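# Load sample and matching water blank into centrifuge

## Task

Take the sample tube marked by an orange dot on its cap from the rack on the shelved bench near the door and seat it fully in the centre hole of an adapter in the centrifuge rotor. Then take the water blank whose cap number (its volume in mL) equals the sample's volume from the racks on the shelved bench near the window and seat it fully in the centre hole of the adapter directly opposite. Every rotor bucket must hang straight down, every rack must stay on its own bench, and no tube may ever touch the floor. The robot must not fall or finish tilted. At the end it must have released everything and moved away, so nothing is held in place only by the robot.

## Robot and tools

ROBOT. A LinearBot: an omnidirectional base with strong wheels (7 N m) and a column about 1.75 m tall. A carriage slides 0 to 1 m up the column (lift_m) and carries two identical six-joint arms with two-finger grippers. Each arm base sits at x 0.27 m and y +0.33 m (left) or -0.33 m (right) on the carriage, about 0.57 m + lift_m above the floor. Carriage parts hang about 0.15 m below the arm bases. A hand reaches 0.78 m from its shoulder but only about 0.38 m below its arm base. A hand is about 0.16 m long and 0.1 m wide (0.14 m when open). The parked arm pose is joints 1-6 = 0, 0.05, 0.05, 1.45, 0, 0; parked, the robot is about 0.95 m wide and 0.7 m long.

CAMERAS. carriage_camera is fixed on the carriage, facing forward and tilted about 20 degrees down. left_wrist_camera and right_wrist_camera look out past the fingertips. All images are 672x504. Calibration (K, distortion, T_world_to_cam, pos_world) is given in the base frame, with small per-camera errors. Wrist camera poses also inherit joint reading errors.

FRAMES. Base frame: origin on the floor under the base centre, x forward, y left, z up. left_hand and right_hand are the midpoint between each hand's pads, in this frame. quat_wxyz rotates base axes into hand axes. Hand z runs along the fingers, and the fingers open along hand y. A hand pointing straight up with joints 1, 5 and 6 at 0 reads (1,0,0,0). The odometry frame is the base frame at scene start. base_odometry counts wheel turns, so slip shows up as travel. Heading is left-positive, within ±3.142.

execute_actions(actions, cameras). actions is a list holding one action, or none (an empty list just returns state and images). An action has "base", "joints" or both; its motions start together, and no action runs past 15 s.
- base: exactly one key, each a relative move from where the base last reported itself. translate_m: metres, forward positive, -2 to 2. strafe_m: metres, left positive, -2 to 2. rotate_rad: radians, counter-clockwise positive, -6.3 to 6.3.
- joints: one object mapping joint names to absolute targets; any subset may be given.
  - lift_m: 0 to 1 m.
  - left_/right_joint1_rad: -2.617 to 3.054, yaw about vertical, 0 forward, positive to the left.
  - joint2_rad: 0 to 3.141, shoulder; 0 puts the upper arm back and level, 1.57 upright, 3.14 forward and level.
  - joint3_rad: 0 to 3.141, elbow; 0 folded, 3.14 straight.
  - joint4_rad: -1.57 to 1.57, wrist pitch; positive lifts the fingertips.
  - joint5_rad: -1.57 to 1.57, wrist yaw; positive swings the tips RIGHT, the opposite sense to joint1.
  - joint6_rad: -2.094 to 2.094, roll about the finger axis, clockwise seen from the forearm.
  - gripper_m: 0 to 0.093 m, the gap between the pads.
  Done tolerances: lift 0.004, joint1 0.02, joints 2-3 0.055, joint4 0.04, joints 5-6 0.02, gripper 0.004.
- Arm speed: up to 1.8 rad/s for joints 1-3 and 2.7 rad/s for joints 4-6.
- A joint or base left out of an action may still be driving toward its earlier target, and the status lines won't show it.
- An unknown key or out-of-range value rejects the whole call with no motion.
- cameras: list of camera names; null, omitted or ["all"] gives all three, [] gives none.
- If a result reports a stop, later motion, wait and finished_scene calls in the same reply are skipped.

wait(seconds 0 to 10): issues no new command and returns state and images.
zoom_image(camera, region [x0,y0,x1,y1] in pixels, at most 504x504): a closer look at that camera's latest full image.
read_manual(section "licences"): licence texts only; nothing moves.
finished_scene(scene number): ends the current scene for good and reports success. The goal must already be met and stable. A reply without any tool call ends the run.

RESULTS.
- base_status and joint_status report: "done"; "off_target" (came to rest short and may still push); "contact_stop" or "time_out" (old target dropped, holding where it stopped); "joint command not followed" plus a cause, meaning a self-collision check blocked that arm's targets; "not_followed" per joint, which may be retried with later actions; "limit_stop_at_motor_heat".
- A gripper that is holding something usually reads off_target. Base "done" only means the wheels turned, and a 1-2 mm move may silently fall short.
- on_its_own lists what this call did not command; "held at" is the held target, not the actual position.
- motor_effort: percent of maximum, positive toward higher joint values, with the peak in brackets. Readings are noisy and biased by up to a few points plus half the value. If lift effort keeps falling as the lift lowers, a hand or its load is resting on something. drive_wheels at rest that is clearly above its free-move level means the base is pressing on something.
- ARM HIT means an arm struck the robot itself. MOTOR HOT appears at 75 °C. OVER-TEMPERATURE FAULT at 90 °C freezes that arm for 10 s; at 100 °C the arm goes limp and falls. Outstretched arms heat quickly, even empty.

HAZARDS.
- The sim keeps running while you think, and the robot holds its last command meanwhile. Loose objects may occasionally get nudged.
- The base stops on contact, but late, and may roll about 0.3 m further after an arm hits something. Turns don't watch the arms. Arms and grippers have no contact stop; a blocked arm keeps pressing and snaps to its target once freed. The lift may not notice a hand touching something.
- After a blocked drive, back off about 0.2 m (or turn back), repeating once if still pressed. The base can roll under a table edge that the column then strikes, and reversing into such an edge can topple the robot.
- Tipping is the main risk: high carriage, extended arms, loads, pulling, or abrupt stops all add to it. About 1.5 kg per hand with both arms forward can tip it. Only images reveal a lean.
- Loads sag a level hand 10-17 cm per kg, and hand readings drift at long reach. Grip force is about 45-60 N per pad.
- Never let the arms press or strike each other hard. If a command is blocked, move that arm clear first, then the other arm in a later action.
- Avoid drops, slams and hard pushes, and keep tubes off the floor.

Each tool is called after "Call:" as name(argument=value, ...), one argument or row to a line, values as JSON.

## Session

Call:
execute_actions(
  actions=[],
  cameras=["carriage_camera"],
)

Scene clock: 0.00 s.
base_odometry: x=+0.000 y=+0.000 heading=+0.000 (m, m, rad; odometry frame)
base_status: not commanded
joint_positions: lift_m=+0.300 left_joint1_rad=+0.008 left_joint2_rad=+0.022 left_joint3_rad=+0.072 left_joint4_rad=+1.416 left_joint5_rad=-0.013 left_joint6_rad=-0.031 left_gripper_m=+0.095 right_joint1_rad=-0.005 right_joint2_rad=+0.057 right_joint3_rad=+0.054 right_joint4_rad=+1.493 right_joint5_rad=-0.017 right_joint6_rad=+0.007 right_gripper_m=+0.094
joint_status: not commanded
motor_effort: lift_m=+34 drive_wheels=+1 (%)
left_hand: x=+0.2823 y=+0.3381 z=+1.3010 quat_wxyz=(+0.999, -0.008, +0.052, -0.011) (m; base frame)
right_hand: x=+0.2800 y=-0.3327 z=+1.2980 quat_wxyz=(+0.999, -0.008, +0.040, +0.001) (m; base frame)
pictures: carriage_camera
camera_calibration (this result's frames):
carriage_camera: T_world_to_cam=[[-0.00764682, -0.999965, 0.00350381, -0.00469722], [-0.291192, -0.00112532, -0.956664, 1.28211], [0.956634, -0.00833572, -0.291173, 0.193473], [0, 0, 0, 1]] pos_world=[0.18822, -0.00164153, 1.2829]
Images, in order (width x height): carriage_camera 672x504.

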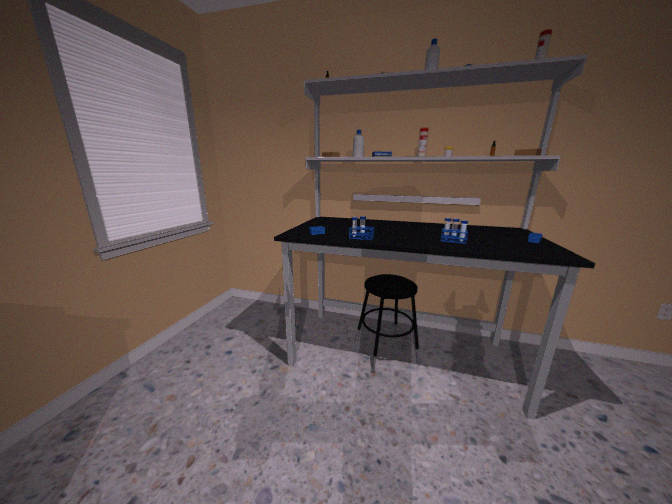

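Call:
execute_actions(
  actions=[
    {"base":{"rotate_rad":-1.849},"joints":{"lift_m":0.53}},
  ],
  cameras=["carriage_camera"],
)

Call:
execute_actions(
  actions=[
    {"base":{"rotate_rad":-1.571}},
  ],
  cameras=["carriage_camera"],
)

Scene clock: 16.43 s.
base_odometry: x=+0.000 y=+0.000 heading=-1.849 (m, m, rad; odometry frame)
base_status: done
joint_positions: lift_m=+0.530 left_joint1_rad=+0.008 left_joint2_rad=+0.022 left_joint3_rad=+0.072 left_joint4_rad=+1.416 left_joint5_rad=-0.013 left_joint6_rad=-0.031 left_gripper_m=+0.095 right_joint1_rad=-0.005 right_joint2_rad=+0.057 right_joint3_rad=+0.054 right_joint4_rad=+1.493 right_joint5_rad=-0.017 right_joint6_rad=+0.007 right_gripper_m=+0.094
joint_status: all done
motor_effort: lift_m=+33(39) drive_wheels=+6(16) (%)
left_hand: x=+0.2824 y=+0.3381 z=+1.5306 quat_wxyz=(+0.999, -0.008, +0.053, -0.011) (m; base frame)
right_hand: x=+0.2801 y=-0.3327 z=+1.5276 quat_wxyz=(+0.999, -0.008, +0.040, +0.001) (m; base frame)
pictures: carriage_camera
camera_calibration (this result's frames):
carriage_camera: T_world_to_cam=[[-0.00764682, -0.999965, 0.00350381, -0.00550178], [-0.291192, -0.00112532, -0.956664, 1.50178], [0.956634, -0.00833572, -0.291173, 0.260334], [0, 0, 0, 1]] pos_world=[0.18822, -0.00164153, 1.51252]
Images, in order (width x height): carriage_camera 672x504.

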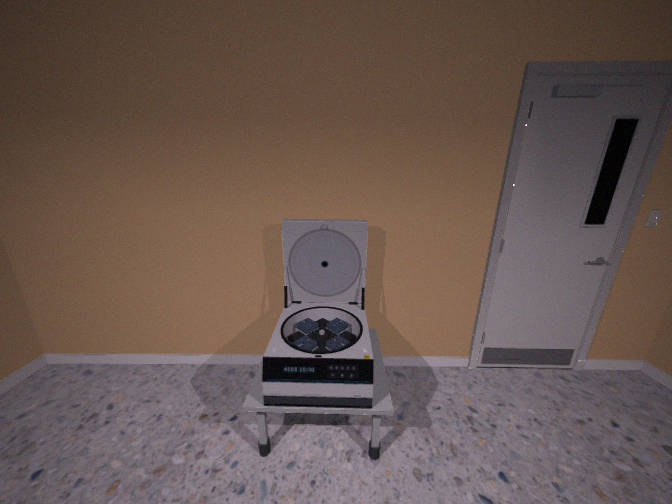

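Scene clock: 19.53 s.
base_odometry: x=+0.000 y=+0.000 heading=+2.864 (m, m, rad; odometry frame)
base_status: done
joint_positions: lift_m=+0.530 left_joint1_rad=+0.008 left_joint2_rad=+0.022 left_joint3_rad=+0.072 left_joint4_rad=+1.416 left_joint5_rad=-0.013 left_joint6_rad=-0.031 left_gripper_m=+0.095 right_joint1_rad=-0.005 right_joint2_rad=+0.057 right_joint3_rad=+0.054 right_joint4_rad=+1.493 right_joint5_rad=-0.017 right_joint6_rad=+0.007 right_gripper_m=+0.094
joint_status: not commanded
motor_effort: lift_m=+35(33) drive_wheels=+6(9) (%)
left_hand: x=+0.2824 y=+0.3381 z=+1.5306 quat_wxyz=(+0.999, -0.008, +0.053, -0.011) (m; base frame)
right_hand: x=+0.2801 y=-0.3327 z=+1.5276 quat_wxyz=(+0.999, -0.008, +0.040, +0.001) (m; base frame)
pictures: carriage_camera
camera_calibration (this result's frames):
carriage_camera: T_world_to_cam=[[-0.00764682, -0.999965, 0.00350381, -0.00550178], [-0.291192, -0.00112532, -0.956664, 1.50178], [0.956634, -0.00833572, -0.291173, 0.260334], [0, 0, 0, 1]] pos_world=[0.18822, -0.00164153, 1.51252]
Images, in order (width x height): carriage_camera 672x504.

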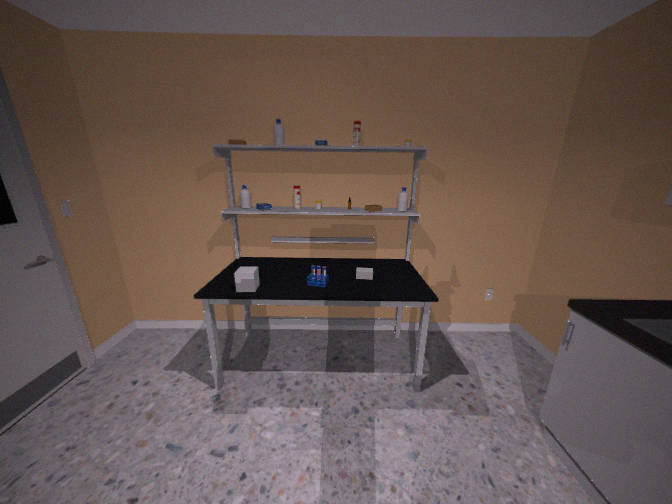

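Call:
execute_actions(
  actions=[
    {"base":{"rotate_rad":-0.125},"joints":{"left_joint1_rad":0,"left_joint2_rad":1.9,"left_joint3_rad":1.5,"left_joint4_rad":-1.17,"left_joint5_rad":0,"left_joint6_rad":0,"left_gripper_m":0.052}},
  ],
  cameras=[],
)

Call:
execute_actions(
  actions=[
    {"base":{"translate_m":1.21},"joints":{"lift_m":0.38}},
  ],
  cameras=["carriage_camera","left_wrist_camera"],
)

Scene clock: 40.57 s.
base_odometry: x=+0.000 y=+0.000 heading=+2.739 (m, m, rad; odometry frame)
base_status: done
joint_positions: lift_m=+0.530 left_joint1_rad=+0.008 left_joint2_rad=+1.897 left_joint3_rad=+1.471 left_joint4_rad=-1.157 left_joint5_rad=-0.005 left_joint6_rad=-0.005 left_gripper_m=+0.052 right_joint1_rad=-0.005 right_joint2_rad=+0.057 right_joint3_rad=+0.054 right_joint4_rad=+1.493 right_joint5_rad=-0.017 right_joint6_rad=+0.007 right_gripper_m=+0.094
joint_status: all done
motor_effort: lift_m=+34(32) drive_wheels=+6(10) (%)
left_hand: x=+0.6083 y=+0.3393 z=+1.1658 quat_wxyz=(-0.006, -0.007, +1.000, +0.003) (m; base frame)
right_hand: x=+0.2801 y=-0.3327 z=+1.5276 quat_wxyz=(+0.999, -0.008, +0.040, +0.001) (m; base frame)
pictures: none
No camera images: the call's "cameras" was empty. Leave "cameras" out to get every camera's image.

Scene clock: 45.37 s.
base_odometry: x=-1.113 y=+0.475 heading=+2.738 (m, m, rad; odometry frame)
base_status: done
joint_positions: lift_m=+0.380 left_joint1_rad=+0.008 left_joint2_rad=+1.893 left_joint3_rad=+1.488 left_joint4_rad=-1.163 left_joint5_rad=-0.005 left_joint6_rad=-0.005 left_gripper_m=+0.052 right_joint1_rad=-0.005 right_joint2_rad=+0.057 right_joint3_rad=+0.054 right_joint4_rad=+1.493 right_joint5_rad=-0.017 right_joint6_rad=+0.007 right_gripper_m=+0.094
joint_status: all done
motor_effort: lift_m=+32(35) drive_wheels=-6(24) (%)
left_hand: x=+0.6119 y=+0.3394 z=+1.0212 quat_wxyz=(+0.001, -0.007, +1.000, +0.003) (m; base frame)
right_hand: x=+0.2800 y=-0.3327 z=+1.3776 quat_wxyz=(+0.999, -0.008, +0.040, +0.001) (m; base frame)
pictures: carriage_camera, left_wrist_camera
camera_calibration (this result's frames):
carriage_camera: T_world_to_cam=[[-0.00764682, -0.999965, 0.00350381, -0.00497605], [-0.291192, -0.00112532, -0.956664, 1.35824], [0.956634, -0.00833572, -0.291173, 0.216645], [0, 0, 0, 1]] pos_world=[0.18822, -0.00164153, 1.36248]
left_wrist_camera: T_world_to_cam=[[-0.0130022, -0.999212, -0.0375019, 0.388383], [-0.839593, -0.00945945, 0.543134, -0.0281406], [-0.543061, 0.0385482, -0.838808, 1.3022], [0, 0, 0, 1]] pos_world=[0.688594, 0.337614, 1.12214]
Images, in order (width x height): carriage_camera 672x504, left_wrist_camera 672x504.

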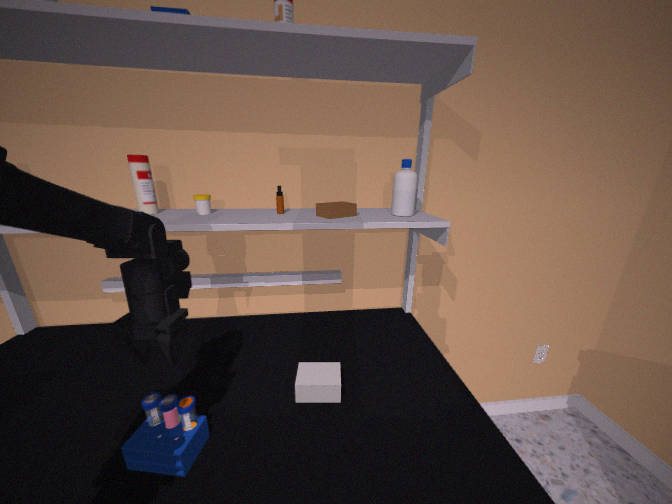

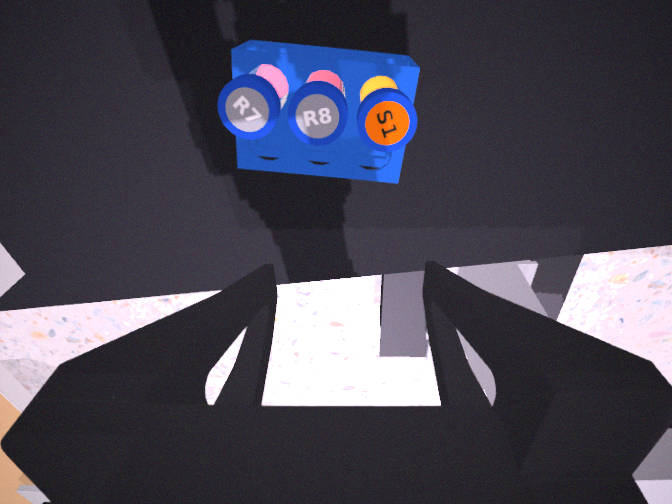

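Call:
execute_actions(
  actions=[
    {"base":{"strafe_m":-0.021},"joints":{"left_joint6_rad":1.67,"lift_m":0.32}},
  ],
  cameras=[],
)

Call:
execute_actions(
  actions=[
    {"base":{"translate_m":0.019},"joints":{"lift_m":0.285}},
  ],
  cameras=["left_wrist_camera"],
)

Scene clock: 59.43 s.
base_odometry: x=-1.105 y=+0.495 heading=+2.739 (m, m, rad; odometry frame)
base_status: done
joint_positions: lift_m=+0.320 left_joint1_rad=+0.005 left_joint2_rad=+1.896 left_joint3_rad=+1.488 left_joint4_rad=-1.163 left_joint5_rad=-0.004 left_joint6_rad=+1.663 left_gripper_m=+0.052 right_joint1_rad=-0.005 right_joint2_rad=+0.057 right_joint3_rad=+0.054 right_joint4_rad=+1.493 right_joint5_rad=-0.017 right_joint6_rad=+0.007 right_gripper_m=+0.094
joint_status: all done
motor_effort: lift_m=+35(35) drive_wheels=+4(14) (%)
left_hand: x=+0.6117 y=+0.3380 z=+0.9601 quat_wxyz=(-0.002, +0.738, +0.675, +0.001) (m; base frame)
right_hand: x=+0.2800 y=-0.3327 z=+1.3176 quat_wxyz=(+0.999, -0.008, +0.040, +0.001) (m; base frame)
pictures: none
No camera images: the call's "cameras" was empty. Leave "cameras" out to get every camera's image.

Scene clock: 60.27 s.
base_odometry: x=-1.122 y=+0.502 heading=+2.738 (m, m, rad; odometry frame)
base_status: done
joint_positions: lift_m=+0.285 left_joint1_rad=+0.005 left_joint2_rad=+1.895 left_joint3_rad=+1.488 left_joint4_rad=-1.164 left_joint5_rad=-0.004 left_joint6_rad=+1.663 left_gripper_m=+0.052 right_joint1_rad=-0.005 right_joint2_rad=+0.057 right_joint3_rad=+0.054 right_joint4_rad=+1.493 right_joint5_rad=-0.017 right_joint6_rad=+0.007 right_gripper_m=+0.094
joint_status: all done
motor_effort: lift_m=+33(35) drive_wheels=-4(10) (%)
left_hand: x=+0.6114 y=+0.3380 z=+0.9255 quat_wxyz=(-0.002, +0.738, +0.675, +0.001) (m; base frame)
right_hand: x=+0.2800 y=-0.3327 z=+1.2826 quat_wxyz=(+0.999, -0.008, +0.040, +0.001) (m; base frame)
pictures: left_wrist_camera
camera_calibration (this result's frames):
left_wrist_camera: T_world_to_cam=[[-0.99298, 0.114145, -0.0310117, 0.60029], [0.0785279, 0.832243, 0.548822, -0.827709], [0.0884546, 0.542534, -0.835364, 0.662118], [0, 0, 0, 1]] pos_world=[0.602507, 0.261113, 1.02599]
Images, in order (width x height): left_wrist_camera 672x504.

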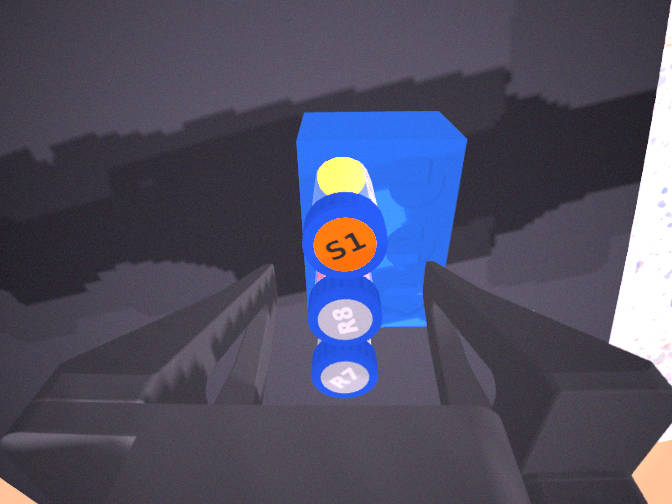

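Call:
execute_actions(
  actions=[],
)

Scene clock: 85.13 s.
base_odometry: x=-1.122 y=+0.502 heading=+2.738 (m, m, rad; odometry frame)
base_status: done
joint_positions: lift_m=+0.285 left_joint1_rad=+0.005 left_joint2_rad=+1.895 left_joint3_rad=+1.488 left_joint4_rad=-1.164 left_joint5_rad=-0.004 left_joint6_rad=+1.663 left_gripper_m=+0.052 right_joint1_rad=-0.005 right_joint2_rad=+0.057 right_joint3_rad=+0.054 right_joint4_rad=+1.493 right_joint5_rad=-0.017 right_joint6_rad=+0.007 right_gripper_m=+0.094
joint_status: all done
motor_effort: lift_m=+34(35) drive_wheels=+5(10) (%)
left_hand: x=+0.6114 y=+0.3380 z=+0.9255 quat_wxyz=(-0.002, +0.738, +0.675, +0.001) (m; base frame)
right_hand: x=+0.2800 y=-0.3327 z=+1.2826 quat_wxyz=(+0.999, -0.008, +0.040, +0.001) (m; base frame)
pictures: carriage_camera, left_wrist_camera, right_wrist_camera
camera_calibration (this result's frames):
carriage_camera: T_world_to_cam=[[-0.00764682, -0.999965, 0.00350381, -0.00464317], [-0.291192, -0.00112532, -0.956664, 1.26735], [0.956634, -0.00833572, -0.291173, 0.188982], [0, 0, 0, 1]] pos_world=[0.18822, -0.00164153, 1.26747]
left_wrist_camera: T_world_to_cam=[[-0.99298, 0.114145, -0.0310117, 0.60029], [0.0785279, 0.832243, 0.548822, -0.827709], [0.0884546, 0.542534, -0.835364, 0.662118], [0, 0, 0, 1]] pos_world=[0.602507, 0.261113, 1.02599]
right_wrist_camera: T_world_to_cam=[[0.0731543, -0.997222, 0.0140399, -0.362214], [0.764793, 0.0470572, -0.642555, 0.633702], [0.640109, 0.0577433, 0.766111, -1.02017], [0, 0, 0, 1]] pos_world=[0.194869, -0.332119, 1.19384]
Images, in order (width x height): carriage_camera 672x504, left_wrist_camera 672x504, right_wrist_camera 672x504.

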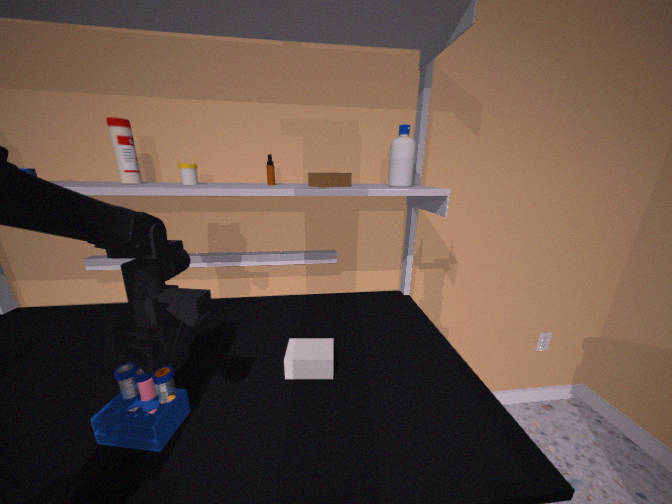

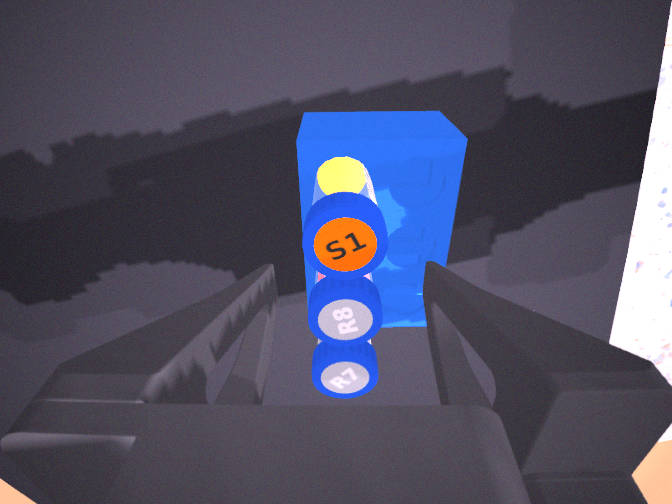

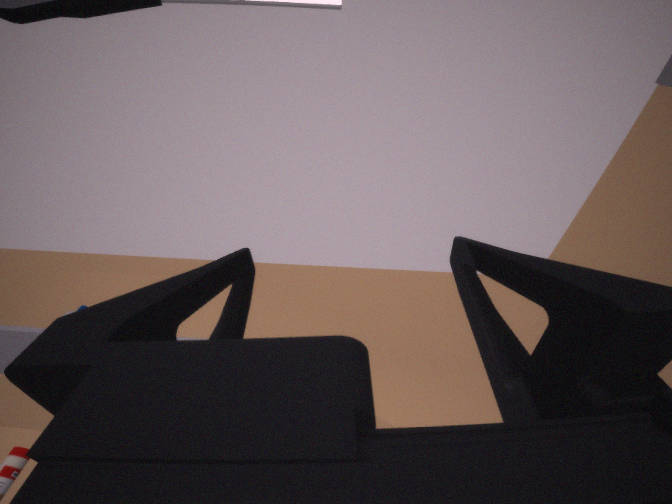

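Call:
execute_actions(
  actions=[
    {"base":{"strafe_m":0.007},"joints":{"lift_m":0.258}},
  ],
  cameras=["left_wrist_camera"],
)

Scene clock: 97.20 s.
base_odometry: x=-1.125 y=+0.496 heading=+2.738 (m, m, rad; odometry frame)
base_status: done
joint_positions: lift_m=+0.258 left_joint1_rad=+0.004 left_joint2_rad=+1.899 left_joint3_rad=+1.488 left_joint4_rad=-1.165 left_joint5_rad=-0.004 left_joint6_rad=+1.663 left_gripper_m=+0.052 right_joint1_rad=-0.005 right_joint2_rad=+0.057 right_joint3_rad=+0.054 right_joint4_rad=+1.493 right_joint5_rad=-0.017 right_joint6_rad=+0.007 right_gripper_m=+0.094
joint_status: all done
motor_effort: lift_m=+34(35) drive_wheels=-4(7) (%)
left_hand: x=+0.6111 y=+0.3375 z=+0.8971 quat_wxyz=(-0.003, +0.738, +0.675, -0.001) (m; base frame)
right_hand: x=+0.2800 y=-0.3327 z=+1.2555 quat_wxyz=(+0.999, -0.008, +0.040, +0.001) (m; base frame)
pictures: left_wrist_camera
camera_calibration (this result's frames):
left_wrist_camera: T_world_to_cam=[[-0.99299, 0.115269, -0.0261349, 0.594371], [0.0821984, 0.832371, 0.548089, -0.813313], [0.0849316, 0.542099, -0.836012, 0.641531], [0, 0, 0, 1]] pos_world=[0.602572, 0.260693, 0.997629]
Images, in order (width x height): left_wrist_camera 672x504.

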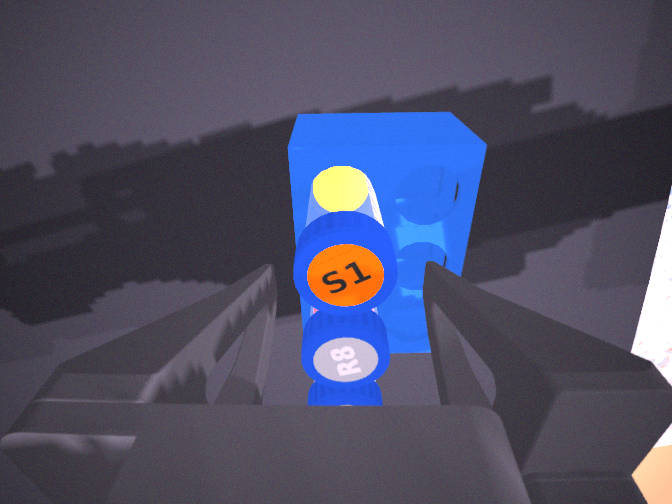

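Call:
execute_actions(
  actions=[
    {"joints":{"lift_m":0.242}},
  ],
  cameras=["left_wrist_camera"],
)

Call:
execute_actions(
  actions=[
    {"joints":{"left_gripper_m":0.025}},
  ],
  cameras=["left_wrist_camera"],
)

Scene clock: 105.47 s.
base_odometry: x=-1.125 y=+0.496 heading=+2.738 (m, m, rad; odometry frame)
base_status: not commanded
joint_positions: lift_m=+0.242 left_joint1_rad=+0.004 left_joint2_rad=+1.900 left_joint3_rad=+1.488 left_joint4_rad=-1.166 left_joint5_rad=-0.004 left_joint6_rad=+1.663 left_gripper_m=+0.052 right_joint1_rad=-0.005 right_joint2_rad=+0.057 right_joint3_rad=+0.054 right_joint4_rad=+1.493 right_joint5_rad=-0.017 right_joint6_rad=+0.007 right_gripper_m=+0.094
joint_status: all done
motor_effort: lift_m=+35(36) drive_wheels=-3(4) (%)
left_hand: x=+0.6110 y=+0.3375 z=+0.8810 quat_wxyz=(-0.004, +0.738, +0.675, -0.001) (m; base frame)
right_hand: x=+0.2800 y=-0.3327 z=+1.2396 quat_wxyz=(+0.999, -0.008, +0.040, +0.001) (m; base frame)
pictures: left_wrist_camera
camera_calibration (this result's frames):
left_wrist_camera: T_world_to_cam=[[-0.99301, 0.115269, -0.0253777, 0.593187], [0.0826166, 0.832373, 0.548024, -0.804667], [0.0842937, 0.542096, -0.836078, 0.628512], [0, 0, 0, 1]] pos_world=[0.60254, 0.260693, 0.981515]
Images, in order (width x height): left_wrist_camera 672x504.

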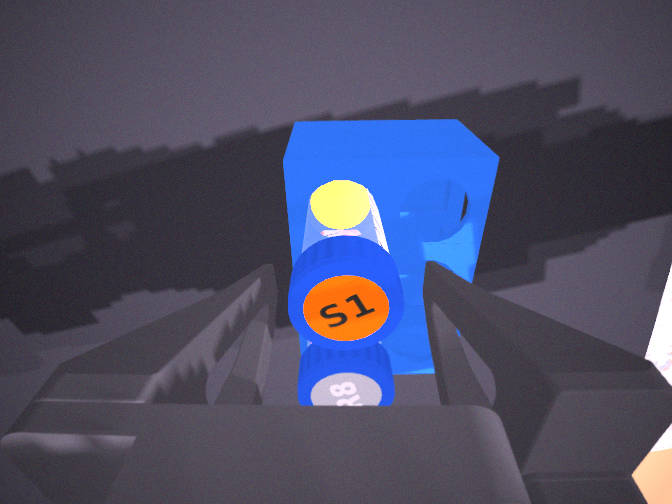

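Scene clock: 106.00 s.
base_odometry: x=-1.125 y=+0.496 heading=+2.738 (m, m, rad; odometry frame)
base_status: not commanded
joint_positions: lift_m=+0.242 left_joint1_rad=+0.004 left_joint2_rad=+1.900 left_joint3_rad=+1.488 left_joint4_rad=-1.166 left_joint5_rad=-0.004 left_joint6_rad=+1.663 left_gripper_m=+0.032 right_joint1_rad=-0.005 right_joint2_rad=+0.057 right_joint3_rad=+0.054 right_joint4_rad=+1.493 right_joint5_rad=-0.017 right_joint6_rad=+0.007 right_gripper_m=+0.094
joint_status: left_gripper_m off_target (ended at +0.032, target +0.025)
motor_effort: lift_m=+35(34) drive_wheels=-3(3) (%)
left_hand: x=+0.6110 y=+0.3375 z=+0.8810 quat_wxyz=(-0.004, +0.738, +0.675, -0.001) (m; base frame)
right_hand: x=+0.2800 y=-0.3327 z=+1.2396 quat_wxyz=(+0.999, -0.008, +0.040, +0.001) (m; base frame)
pictures: left_wrist_camera
camera_calibration (this result's frames):
left_wrist_camera: T_world_to_cam=[[-0.99301, 0.115269, -0.0253777, 0.593187], [0.0826166, 0.832373, 0.548024, -0.804667], [0.0842937, 0.542096, -0.836078, 0.628512], [0, 0, 0, 1]] pos_world=[0.60254, 0.260693, 0.981515]
Images, in order (width x height): left_wrist_camera 672x504.

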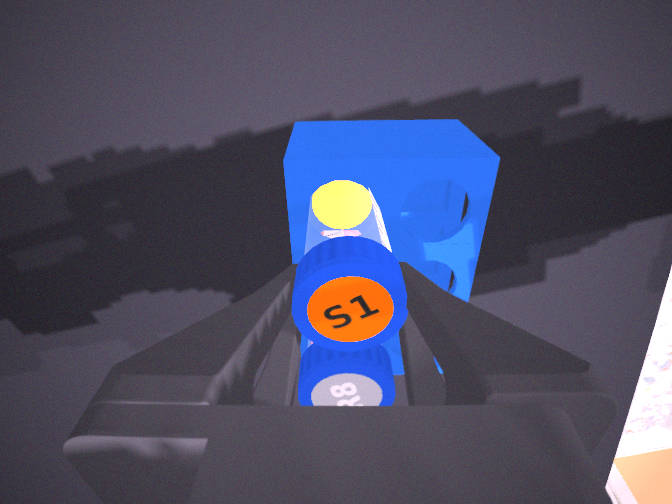

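Call:
execute_actions(
  actions=[
    {"joints":{"lift_m":0.39}},
  ],
  cameras=["left_wrist_camera","carriage_camera"],
)

Call:
zoom_image(
  camera="carriage_camera",
  region=[90,340,230,480],
)

Scene clock: 113.63 s.
base_odometry: x=-1.125 y=+0.496 heading=+2.738 (m, m, rad; odometry frame)
base_status: not commanded
joint_positions: lift_m=+0.390 left_joint1_rad=+0.004 left_joint2_rad=+1.897 left_joint3_rad=+1.488 left_joint4_rad=-1.166 left_joint5_rad=-0.004 left_joint6_rad=+1.663 left_gripper_m=+0.032 right_joint1_rad=-0.005 right_joint2_rad=+0.057 right_joint3_rad=+0.054 right_joint4_rad=+1.493 right_joint5_rad=-0.017 right_joint6_rad=+0.007 right_gripper_m=+0.094
joint_status: all done
motor_effort: lift_m=+33(41) drive_wheels=-3(3) (%)
left_hand: x=+0.6111 y=+0.3375 z=+1.0299 quat_wxyz=(-0.003, +0.738, +0.675, +0.000) (m; base frame)
right_hand: x=+0.2800 y=-0.3327 z=+1.3876 quat_wxyz=(+0.999, -0.008, +0.040, +0.001) (m; base frame)
pictures: carriage_camera, left_wrist_camera
camera_calibration (this result's frames):
carriage_camera: T_world_to_cam=[[-0.00764682, -0.999965, 0.00350381, -0.00501118], [-0.291192, -0.00112532, -0.956664, 1.36783], [0.956634, -0.00833572, -0.291173, 0.219564], [0, 0, 0, 1]] pos_world=[0.18822, -0.00164153, 1.3725]
left_wrist_camera: T_world_to_cam=[[-0.992939, 0.115269, -0.0280281, 0.599756], [0.0811529, 0.832368, 0.54825, -0.885643], [0.086526, 0.542104, -0.835845, 0.751433], [0, 0, 0, 1]] pos_world=[0.602375, 0.260693, 1.13045]
Images, in order (width x height): carriage_camera 672x504, left_wrist_camera 672x504.

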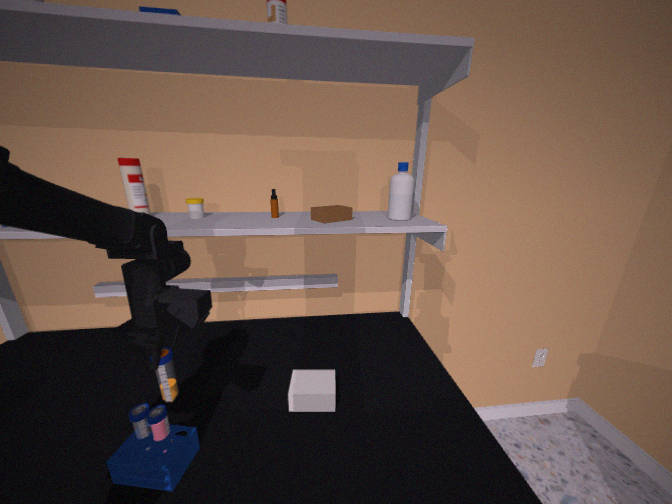

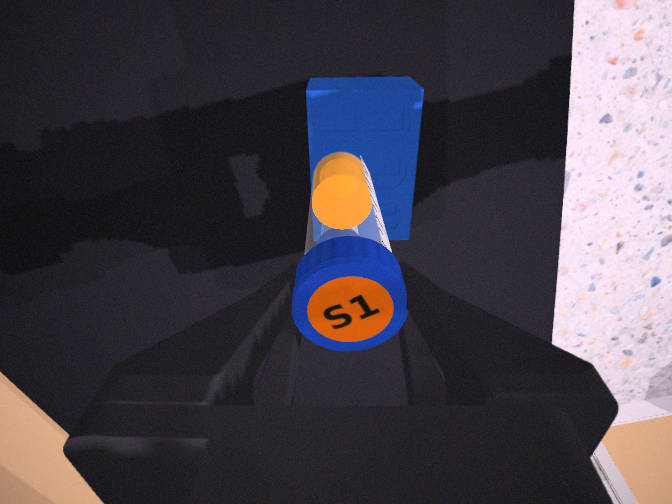

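Region (90, 340, 230, 480) of carriage_camera's 672x504 image, scaled by 3.600, with more detail than that image has.

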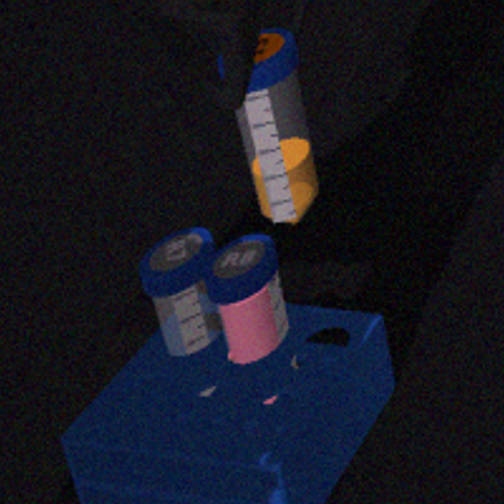

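Call:
zoom_image(
  camera="carriage_camera",
  region=[140,345,200,405],
)

Region (140, 345, 200, 405) of carriage_camera's 672x504 image, scaled by 8.400, with more detail than that image has.

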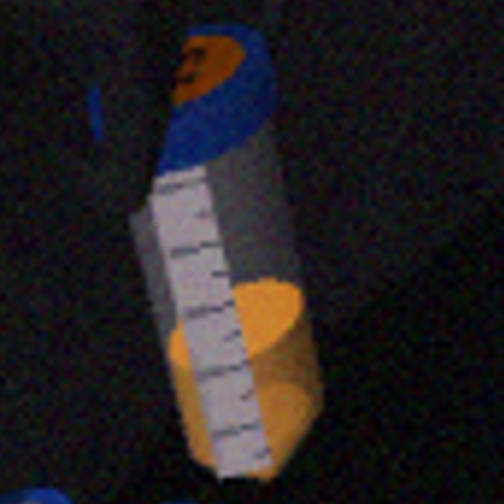

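Call:
execute_actions(
  actions=[
    {"base":{"translate_m":-0.35},"joints":{"lift_m":0.53,"left_joint2_rad":1.5,"left_joint3_rad":1.2,"left_joint4_rad":-1.25}},
  ],
  cameras=[],
)

Call:
execute_actions(
  actions=[
    {"base":{"rotate_rad":-3.016},"joints":{"right_joint2_rad":1.9,"right_joint3_rad":1.6,"right_joint4_rad":-1.0,"right_gripper_m":0.052}},
  ],
  cameras=["carriage_camera"],
)

Scene clock: 134.17 s.
base_odometry: x=-0.803 y=+0.359 heading=+2.738 (m, m, rad; odometry frame)
base_status: done
joint_positions: lift_m=+0.530 left_joint1_rad=+0.004 left_joint2_rad=+1.495 left_joint3_rad=+1.232 left_joint4_rad=-1.241 left_joint5_rad=-0.004 left_joint6_rad=+1.663 left_gripper_m=+0.032 right_joint1_rad=-0.005 right_joint2_rad=+0.057 right_joint3_rad=+0.054 right_joint4_rad=+1.493 right_joint5_rad=-0.017 right_joint6_rad=+0.007 right_gripper_m=+0.094
joint_status: all done
motor_effort: lift_m=+33(39) drive_wheels=-1(21) (%)
left_hand: x=+0.5273 y=+0.3372 z=+1.2203 quat_wxyz=(+0.021, +0.737, +0.675, +0.026) (m; base frame)
right_hand: x=+0.2802 y=-0.3328 z=+1.5276 quat_wxyz=(+0.999, -0.008, +0.040, +0.001) (m; base frame)
pictures: none
No camera images: the call's "cameras" was empty. Leave "cameras" out to get every camera's image.

Scene clock: 138.37 s.
base_odometry: x=-0.803 y=+0.359 heading=-0.278 (m, m, rad; odometry frame)
base_status: done
joint_positions: lift_m=+0.530 left_joint1_rad=+0.004 left_joint2_rad=+1.495 left_joint3_rad=+1.232 left_joint4_rad=-1.239 left_joint5_rad=-0.004 left_joint6_rad=+1.663 left_gripper_m=+0.032 right_joint1_rad=-0.011 right_joint2_rad=+1.908 right_joint3_rad=+1.575 right_joint4_rad=-0.987 right_joint5_rad=-0.016 right_joint6_rad=+0.007 right_gripper_m=+0.052
joint_status: all done
motor_effort: lift_m=+34(34) drive_wheels=+7(20) (%)
left_hand: x=+0.5278 y=+0.3373 z=+1.2203 quat_wxyz=(+0.022, +0.737, +0.675, +0.027) (m; base frame)
right_hand: x=+0.6783 y=-0.3374 z=+1.1958 quat_wxyz=(+0.125, +0.008, +0.992, +0.008) (m; base frame)
pictures: carriage_camera
camera_calibration (this result's frames):
carriage_camera: T_world_to_cam=[[-0.00764682, -0.999965, 0.00350381, -0.00550167], [-0.291192, -0.00112532, -0.956664, 1.50175], [0.956634, -0.00833572, -0.291173, 0.260324], [0, 0, 0, 1]] pos_world=[0.18822, -0.00164153, 1.51249]
Images, in order (width x height): carriage_camera 672x504.

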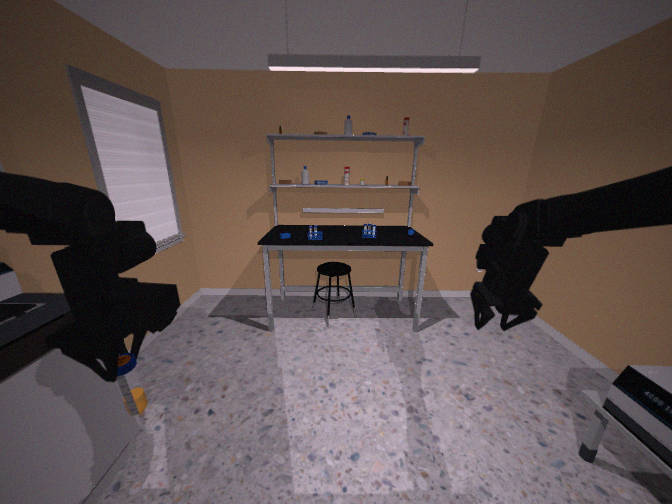

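Call:
execute_actions(
  actions=[
    {"base":{"translate_m":1.75}},
  ],
  cameras=["carriage_camera","right_wrist_camera"],
)

Call:
zoom_image(
  camera="carriage_camera",
  region=[200,250,500,450],
)

Scene clock: 153.87 s.
base_odometry: x=+0.879 y=-0.124 heading=-0.279 (m, m, rad; odometry frame)
base_status: done
joint_positions: lift_m=+0.530 left_joint1_rad=+0.004 left_joint2_rad=+1.495 left_joint3_rad=+1.232 left_joint4_rad=-1.240 left_joint5_rad=-0.004 left_joint6_rad=+1.663 left_gripper_m=+0.032 right_joint1_rad=-0.011 right_joint2_rad=+1.908 right_joint3_rad=+1.575 right_joint4_rad=-0.989 right_joint5_rad=-0.016 right_joint6_rad=+0.007 right_gripper_m=+0.052
joint_status: not commanded
motor_effort: lift_m=+33(34) drive_wheels=-7(21) (%)
left_hand: x=+0.5274 y=+0.3373 z=+1.2203 quat_wxyz=(+0.021, +0.737, +0.675, +0.026) (m; base frame)
right_hand: x=+0.6778 y=-0.3374 z=+1.1957 quat_wxyz=(+0.124, +0.008, +0.992, +0.008) (m; base frame)
pictures: carriage_camera, right_wrist_camera
camera_calibration (this result's frames):
carriage_camera: T_world_to_cam=[[-0.00764682, -0.999965, 0.00350381, -0.00550167], [-0.291192, -0.00112532, -0.956664, 1.50175], [0.956634, -0.00833572, -0.291173, 0.260324], [0, 0, 0, 1]] pos_world=[0.18822, -0.00164153, 1.51249]
right_wrist_camera: T_world_to_cam=[[-0.0805866, -0.996043, -0.0374606, -0.228526], [-0.930507, 0.0617058, 0.361038, 0.227897], [-0.357298, 0.0639522, -0.931798, 1.50032], [0, 0, 0, 1]] pos_world=[0.729707, -0.337633, 1.30716]
Images, in order (width x height): carriage_camera 672x504, right_wrist_camera 672x504.

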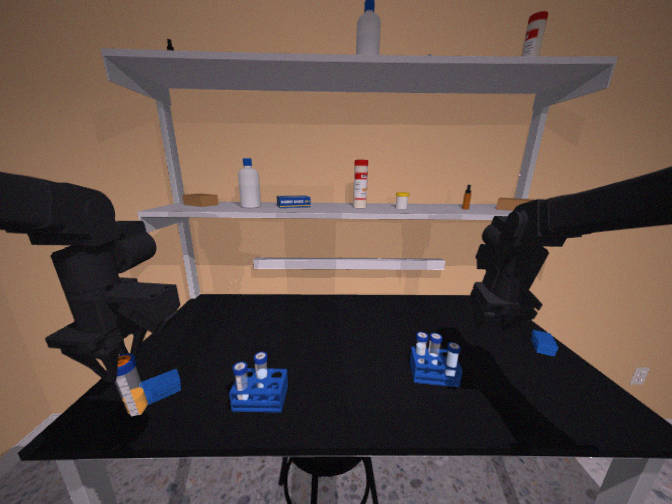

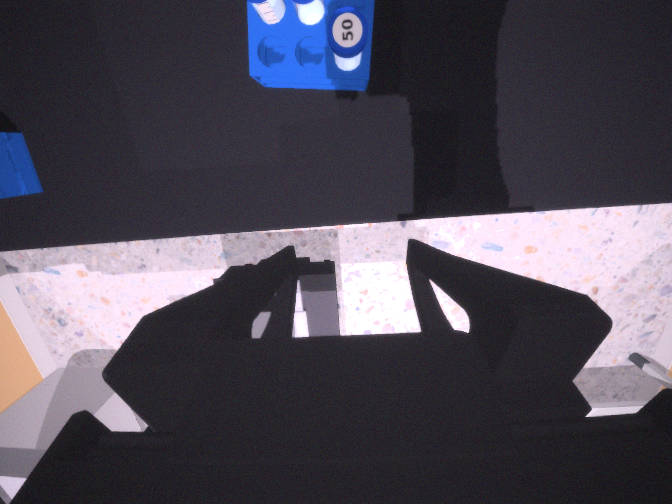

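Region (200, 250, 500, 450) of carriage_camera's 672x504 image, scaled by 1.680, with more detail than that image has.

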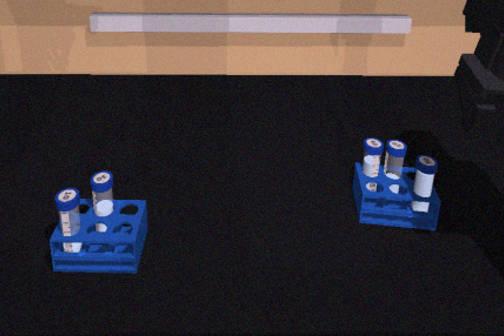

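Call:
zoom_image(
  camera="carriage_camera",
  region=[400,320,480,400],
)

Call:
zoom_image(
  camera="carriage_camera",
  region=[220,340,300,420],
)

Region (400, 320, 480, 400) of carriage_camera's 672x504 image, scaled by 6.300, with more detail than that image has.

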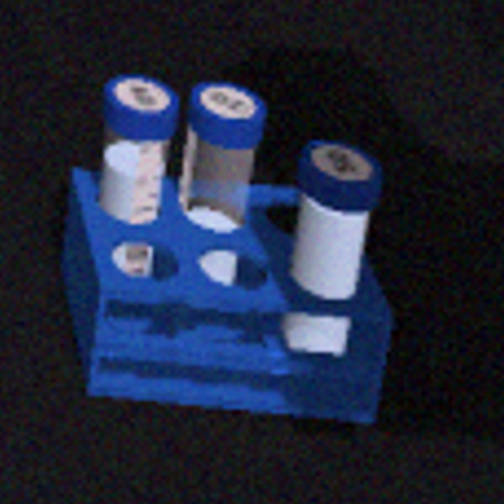

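Region (220, 340, 300, 420) of carriage_camera's 672x504 image, scaled by 6.300, with more detail than that image has.

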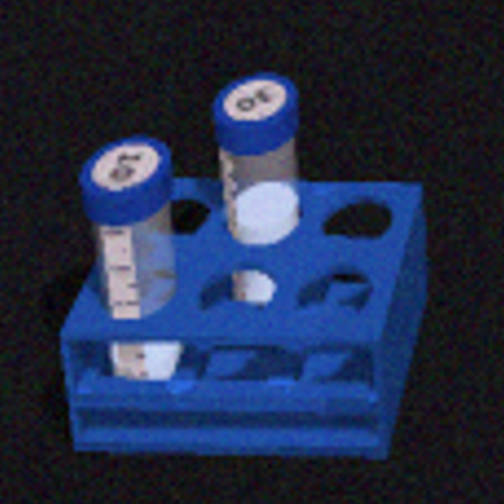

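Call:
execute_actions(
  actions=[
    {"base":{"translate_m":0.18},"joints":{"right_joint2_rad":2.2,"right_joint3_rad":1.89,"right_joint4_rad":-1.25,"right_joint6_rad":1.6}},
  ],
  cameras=[],
)

Call:
execute_actions(
  actions=[
    {"base":{"strafe_m":0.033},"joints":{"lift_m":0.46}},
  ],
  cameras=["carriage_camera","right_wrist_camera"],
)

Scene clock: 185.23 s.
base_odometry: x=+1.052 y=-0.174 heading=-0.280 (m, m, rad; odometry frame)
base_status: done
joint_positions: lift_m=+0.530 left_joint1_rad=+0.004 left_joint2_rad=+1.495 left_joint3_rad=+1.232 left_joint4_rad=-1.241 left_joint5_rad=-0.004 left_joint6_rad=+1.663 left_gripper_m=+0.032 right_joint1_rad=-0.011 right_joint2_rad=+2.201 right_joint3_rad=+1.867 right_joint4_rad=-1.235 right_joint5_rad=-0.016 right_joint6_rad=+1.591 right_gripper_m=+0.052
joint_status: all done
motor_effort: lift_m=+34(34) drive_wheels=-6(16) (%)
left_hand: x=+0.5273 y=+0.3372 z=+1.2203 quat_wxyz=(+0.021, +0.737, +0.675, +0.026) (m; base frame)
right_hand: x=+0.6860 y=-0.3374 z=+1.1522 quat_wxyz=(-0.005, +0.718, +0.696, +0.006) (m; base frame)
pictures: none
No camera images: the call's "cameras" was empty. Leave "cameras" out to get every camera's image.

Scene clock: 186.37 s.
base_odometry: x=+1.062 y=-0.142 heading=-0.280 (m, m, rad; odometry frame)
base_status: done
joint_positions: lift_m=+0.460 left_joint1_rad=+0.004 left_joint2_rad=+1.495 left_joint3_rad=+1.218 left_joint4_rad=-1.241 left_joint5_rad=-0.003 left_joint6_rad=+1.663 left_gripper_m=+0.032 right_joint1_rad=-0.007 right_joint2_rad=+2.200 right_joint3_rad=+1.876 right_joint4_rad=-1.240 right_joint5_rad=-0.016 right_joint6_rad=+1.591 right_gripper_m=+0.052
joint_status: all done
motor_effort: lift_m=+35(35) drive_wheels=+4(18) (%)
left_hand: x=+0.5239 y=+0.3370 z=+1.1467 quat_wxyz=(+0.017, +0.738, +0.675, +0.021) (m; base frame)
right_hand: x=+0.6872 y=-0.3361 z=+1.0844 quat_wxyz=(-0.003, +0.717, +0.697, +0.008) (m; base frame)
pictures: carriage_camera, right_wrist_camera
camera_calibration (this result's frames):
carriage_camera: T_world_to_cam=[[-0.00764682, -0.999965, 0.00350381, -0.0052562], [-0.291192, -0.00112532, -0.956664, 1.43473], [0.956634, -0.00833572, -0.291173, 0.239926], [0, 0, 0, 1]] pos_world=[0.18822, -0.00164153, 1.44243]
right_wrist_camera: T_world_to_cam=[[-0.995221, 0.0973149, -0.00808732, 0.73348], [0.0736906, 0.802791, 0.591689, -0.41439], [0.0640726, 0.588265, -0.806126, 1.15026], [0, 0, 0, 1]] pos_world=[0.686811, -0.41537, 1.17838]
Images, in order (width x height): carriage_camera 672x504, right_wrist_camera 672x504.

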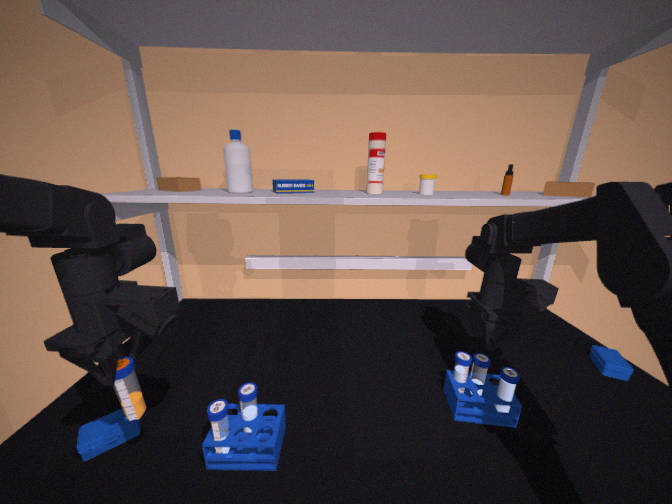

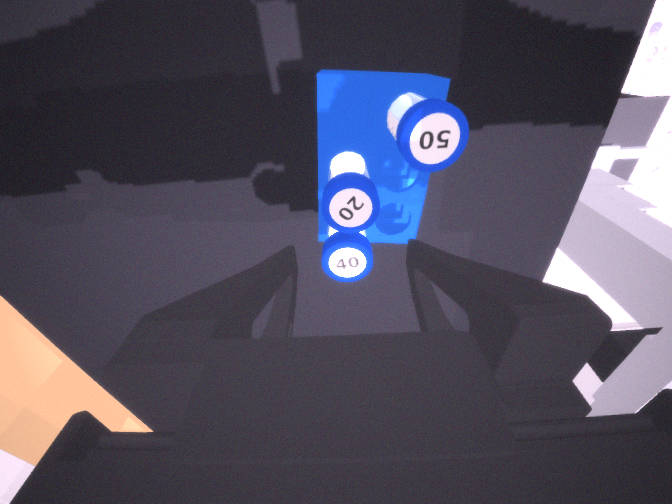

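Call:
execute_actions(
  actions=[
    {"joints":{"lift_m":0.415}},
  ],
  cameras=["right_wrist_camera"],
)

Scene clock: 199.67 s.
base_odometry: x=+1.062 y=-0.142 heading=-0.280 (m, m, rad; odometry frame)
base_status: not commanded
joint_positions: lift_m=+0.415 left_joint1_rad=+0.004 left_joint2_rad=+1.495 left_joint3_rad=+1.218 left_joint4_rad=-1.241 left_joint5_rad=-0.003 left_joint6_rad=+1.663 left_gripper_m=+0.032 right_joint1_rad=-0.007 right_joint2_rad=+2.201 right_joint3_rad=+1.876 right_joint4_rad=-1.241 right_joint5_rad=-0.016 right_joint6_rad=+1.591 right_gripper_m=+0.052
joint_status: all done
motor_effort: lift_m=+35(35) drive_wheels=+4(4) (%)
left_hand: x=+0.5239 y=+0.3370 z=+1.1015 quat_wxyz=(+0.017, +0.738, +0.675, +0.020) (m; base frame)
right_hand: x=+0.6869 y=-0.3361 z=+1.0391 quat_wxyz=(-0.004, +0.717, +0.697, +0.007) (m; base frame)
pictures: right_wrist_camera
camera_calibration (this result's frames):
right_wrist_camera: T_world_to_cam=[[-0.995234, 0.097315, -0.00618772, 0.730828], [0.074819, 0.802783, 0.591559, -0.388199], [0.0625349, 0.588276, -0.806238, 1.11493], [0, 0, 0, 1]] pos_world=[0.686668, -0.415369, 1.13306]
Images, in order (width x height): right_wrist_camera 672x504.

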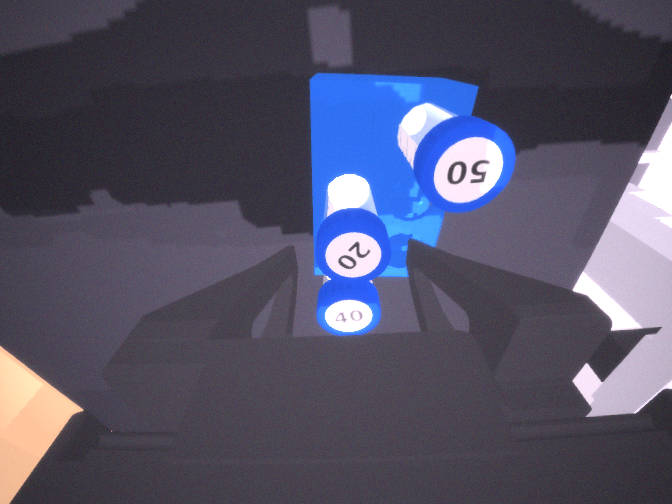

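Call:
execute_actions(
  actions=[
    {"joints":{"lift_m":0.397}},
  ],
  cameras=[],
)

Call:
execute_actions(
  actions=[
    {"joints":{"right_gripper_m":0.025}},
  ],
  cameras=["right_wrist_camera"],
)

Scene clock: 208.70 s.
base_odometry: x=+1.062 y=-0.142 heading=-0.280 (m, m, rad; odometry frame)
base_status: not commanded
joint_positions: lift_m=+0.397 left_joint1_rad=+0.004 left_joint2_rad=+1.497 left_joint3_rad=+1.218 left_joint4_rad=-1.241 left_joint5_rad=-0.003 left_joint6_rad=+1.663 left_gripper_m=+0.032 right_joint1_rad=-0.007 right_joint2_rad=+2.201 right_joint3_rad=+1.876 right_joint4_rad=-1.241 right_joint5_rad=-0.016 right_joint6_rad=+1.591 right_gripper_m=+0.052
joint_status: all done
motor_effort: lift_m=+35(35) drive_wheels=+4(4) (%)
left_hand: x=+0.5238 y=+0.3370 z=+1.0832 quat_wxyz=(+0.016, +0.738, +0.675, +0.020) (m; base frame)
right_hand: x=+0.6867 y=-0.3361 z=+1.0210 quat_wxyz=(-0.004, +0.717, +0.697, +0.007) (m; base frame)
pictures: none
No camera images: the call's "cameras" was empty. Leave "cameras" out to get every camera's image.

Scene clock: 209.23 s.
base_odometry: x=+1.062 y=-0.142 heading=-0.280 (m, m, rad; odometry frame)
base_status: not commanded
joint_positions: lift_m=+0.397 left_joint1_rad=+0.004 left_joint2_rad=+1.497 left_joint3_rad=+1.218 left_joint4_rad=-1.241 left_joint5_rad=-0.003 left_joint6_rad=+1.663 left_gripper_m=+0.032 right_joint1_rad=-0.007 right_joint2_rad=+2.201 right_joint3_rad=+1.876 right_joint4_rad=-1.241 right_joint5_rad=-0.016 right_joint6_rad=+1.591 right_gripper_m=+0.031
joint_status: right_gripper_m off_target (ended at +0.031, target +0.025)
motor_effort: lift_m=+35(36) drive_wheels=+4(4) (%)
left_hand: x=+0.5238 y=+0.3370 z=+1.0832 quat_wxyz=(+0.016, +0.738, +0.675, +0.020) (m; base frame)
right_hand: x=+0.6867 y=-0.3361 z=+1.0210 quat_wxyz=(-0.004, +0.717, +0.697, +0.007) (m; base frame)
pictures: right_wrist_camera
camera_calibration (this result's frames):
right_wrist_camera: T_world_to_cam=[[-0.995239, 0.097315, -0.00542788, 0.729757], [0.0752703, 0.80278, 0.591506, -0.377782], [0.0619198, 0.588281, -0.806282, 1.10088], [0, 0, 0, 1]] pos_world=[0.686552, -0.415368, 1.11504]
Images, in order (width x height): right_wrist_camera 672x504.

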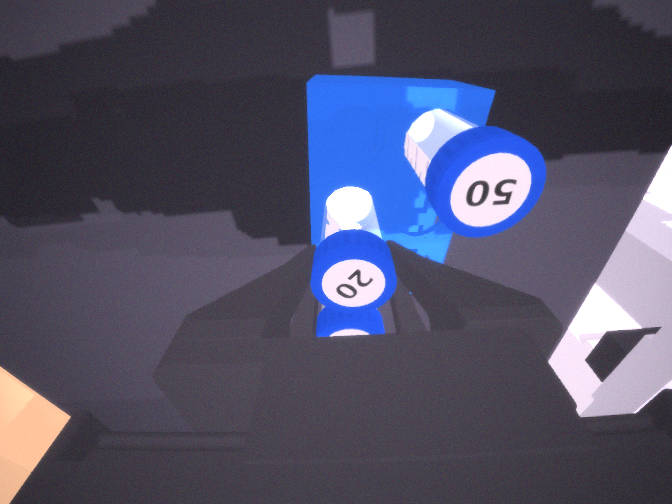

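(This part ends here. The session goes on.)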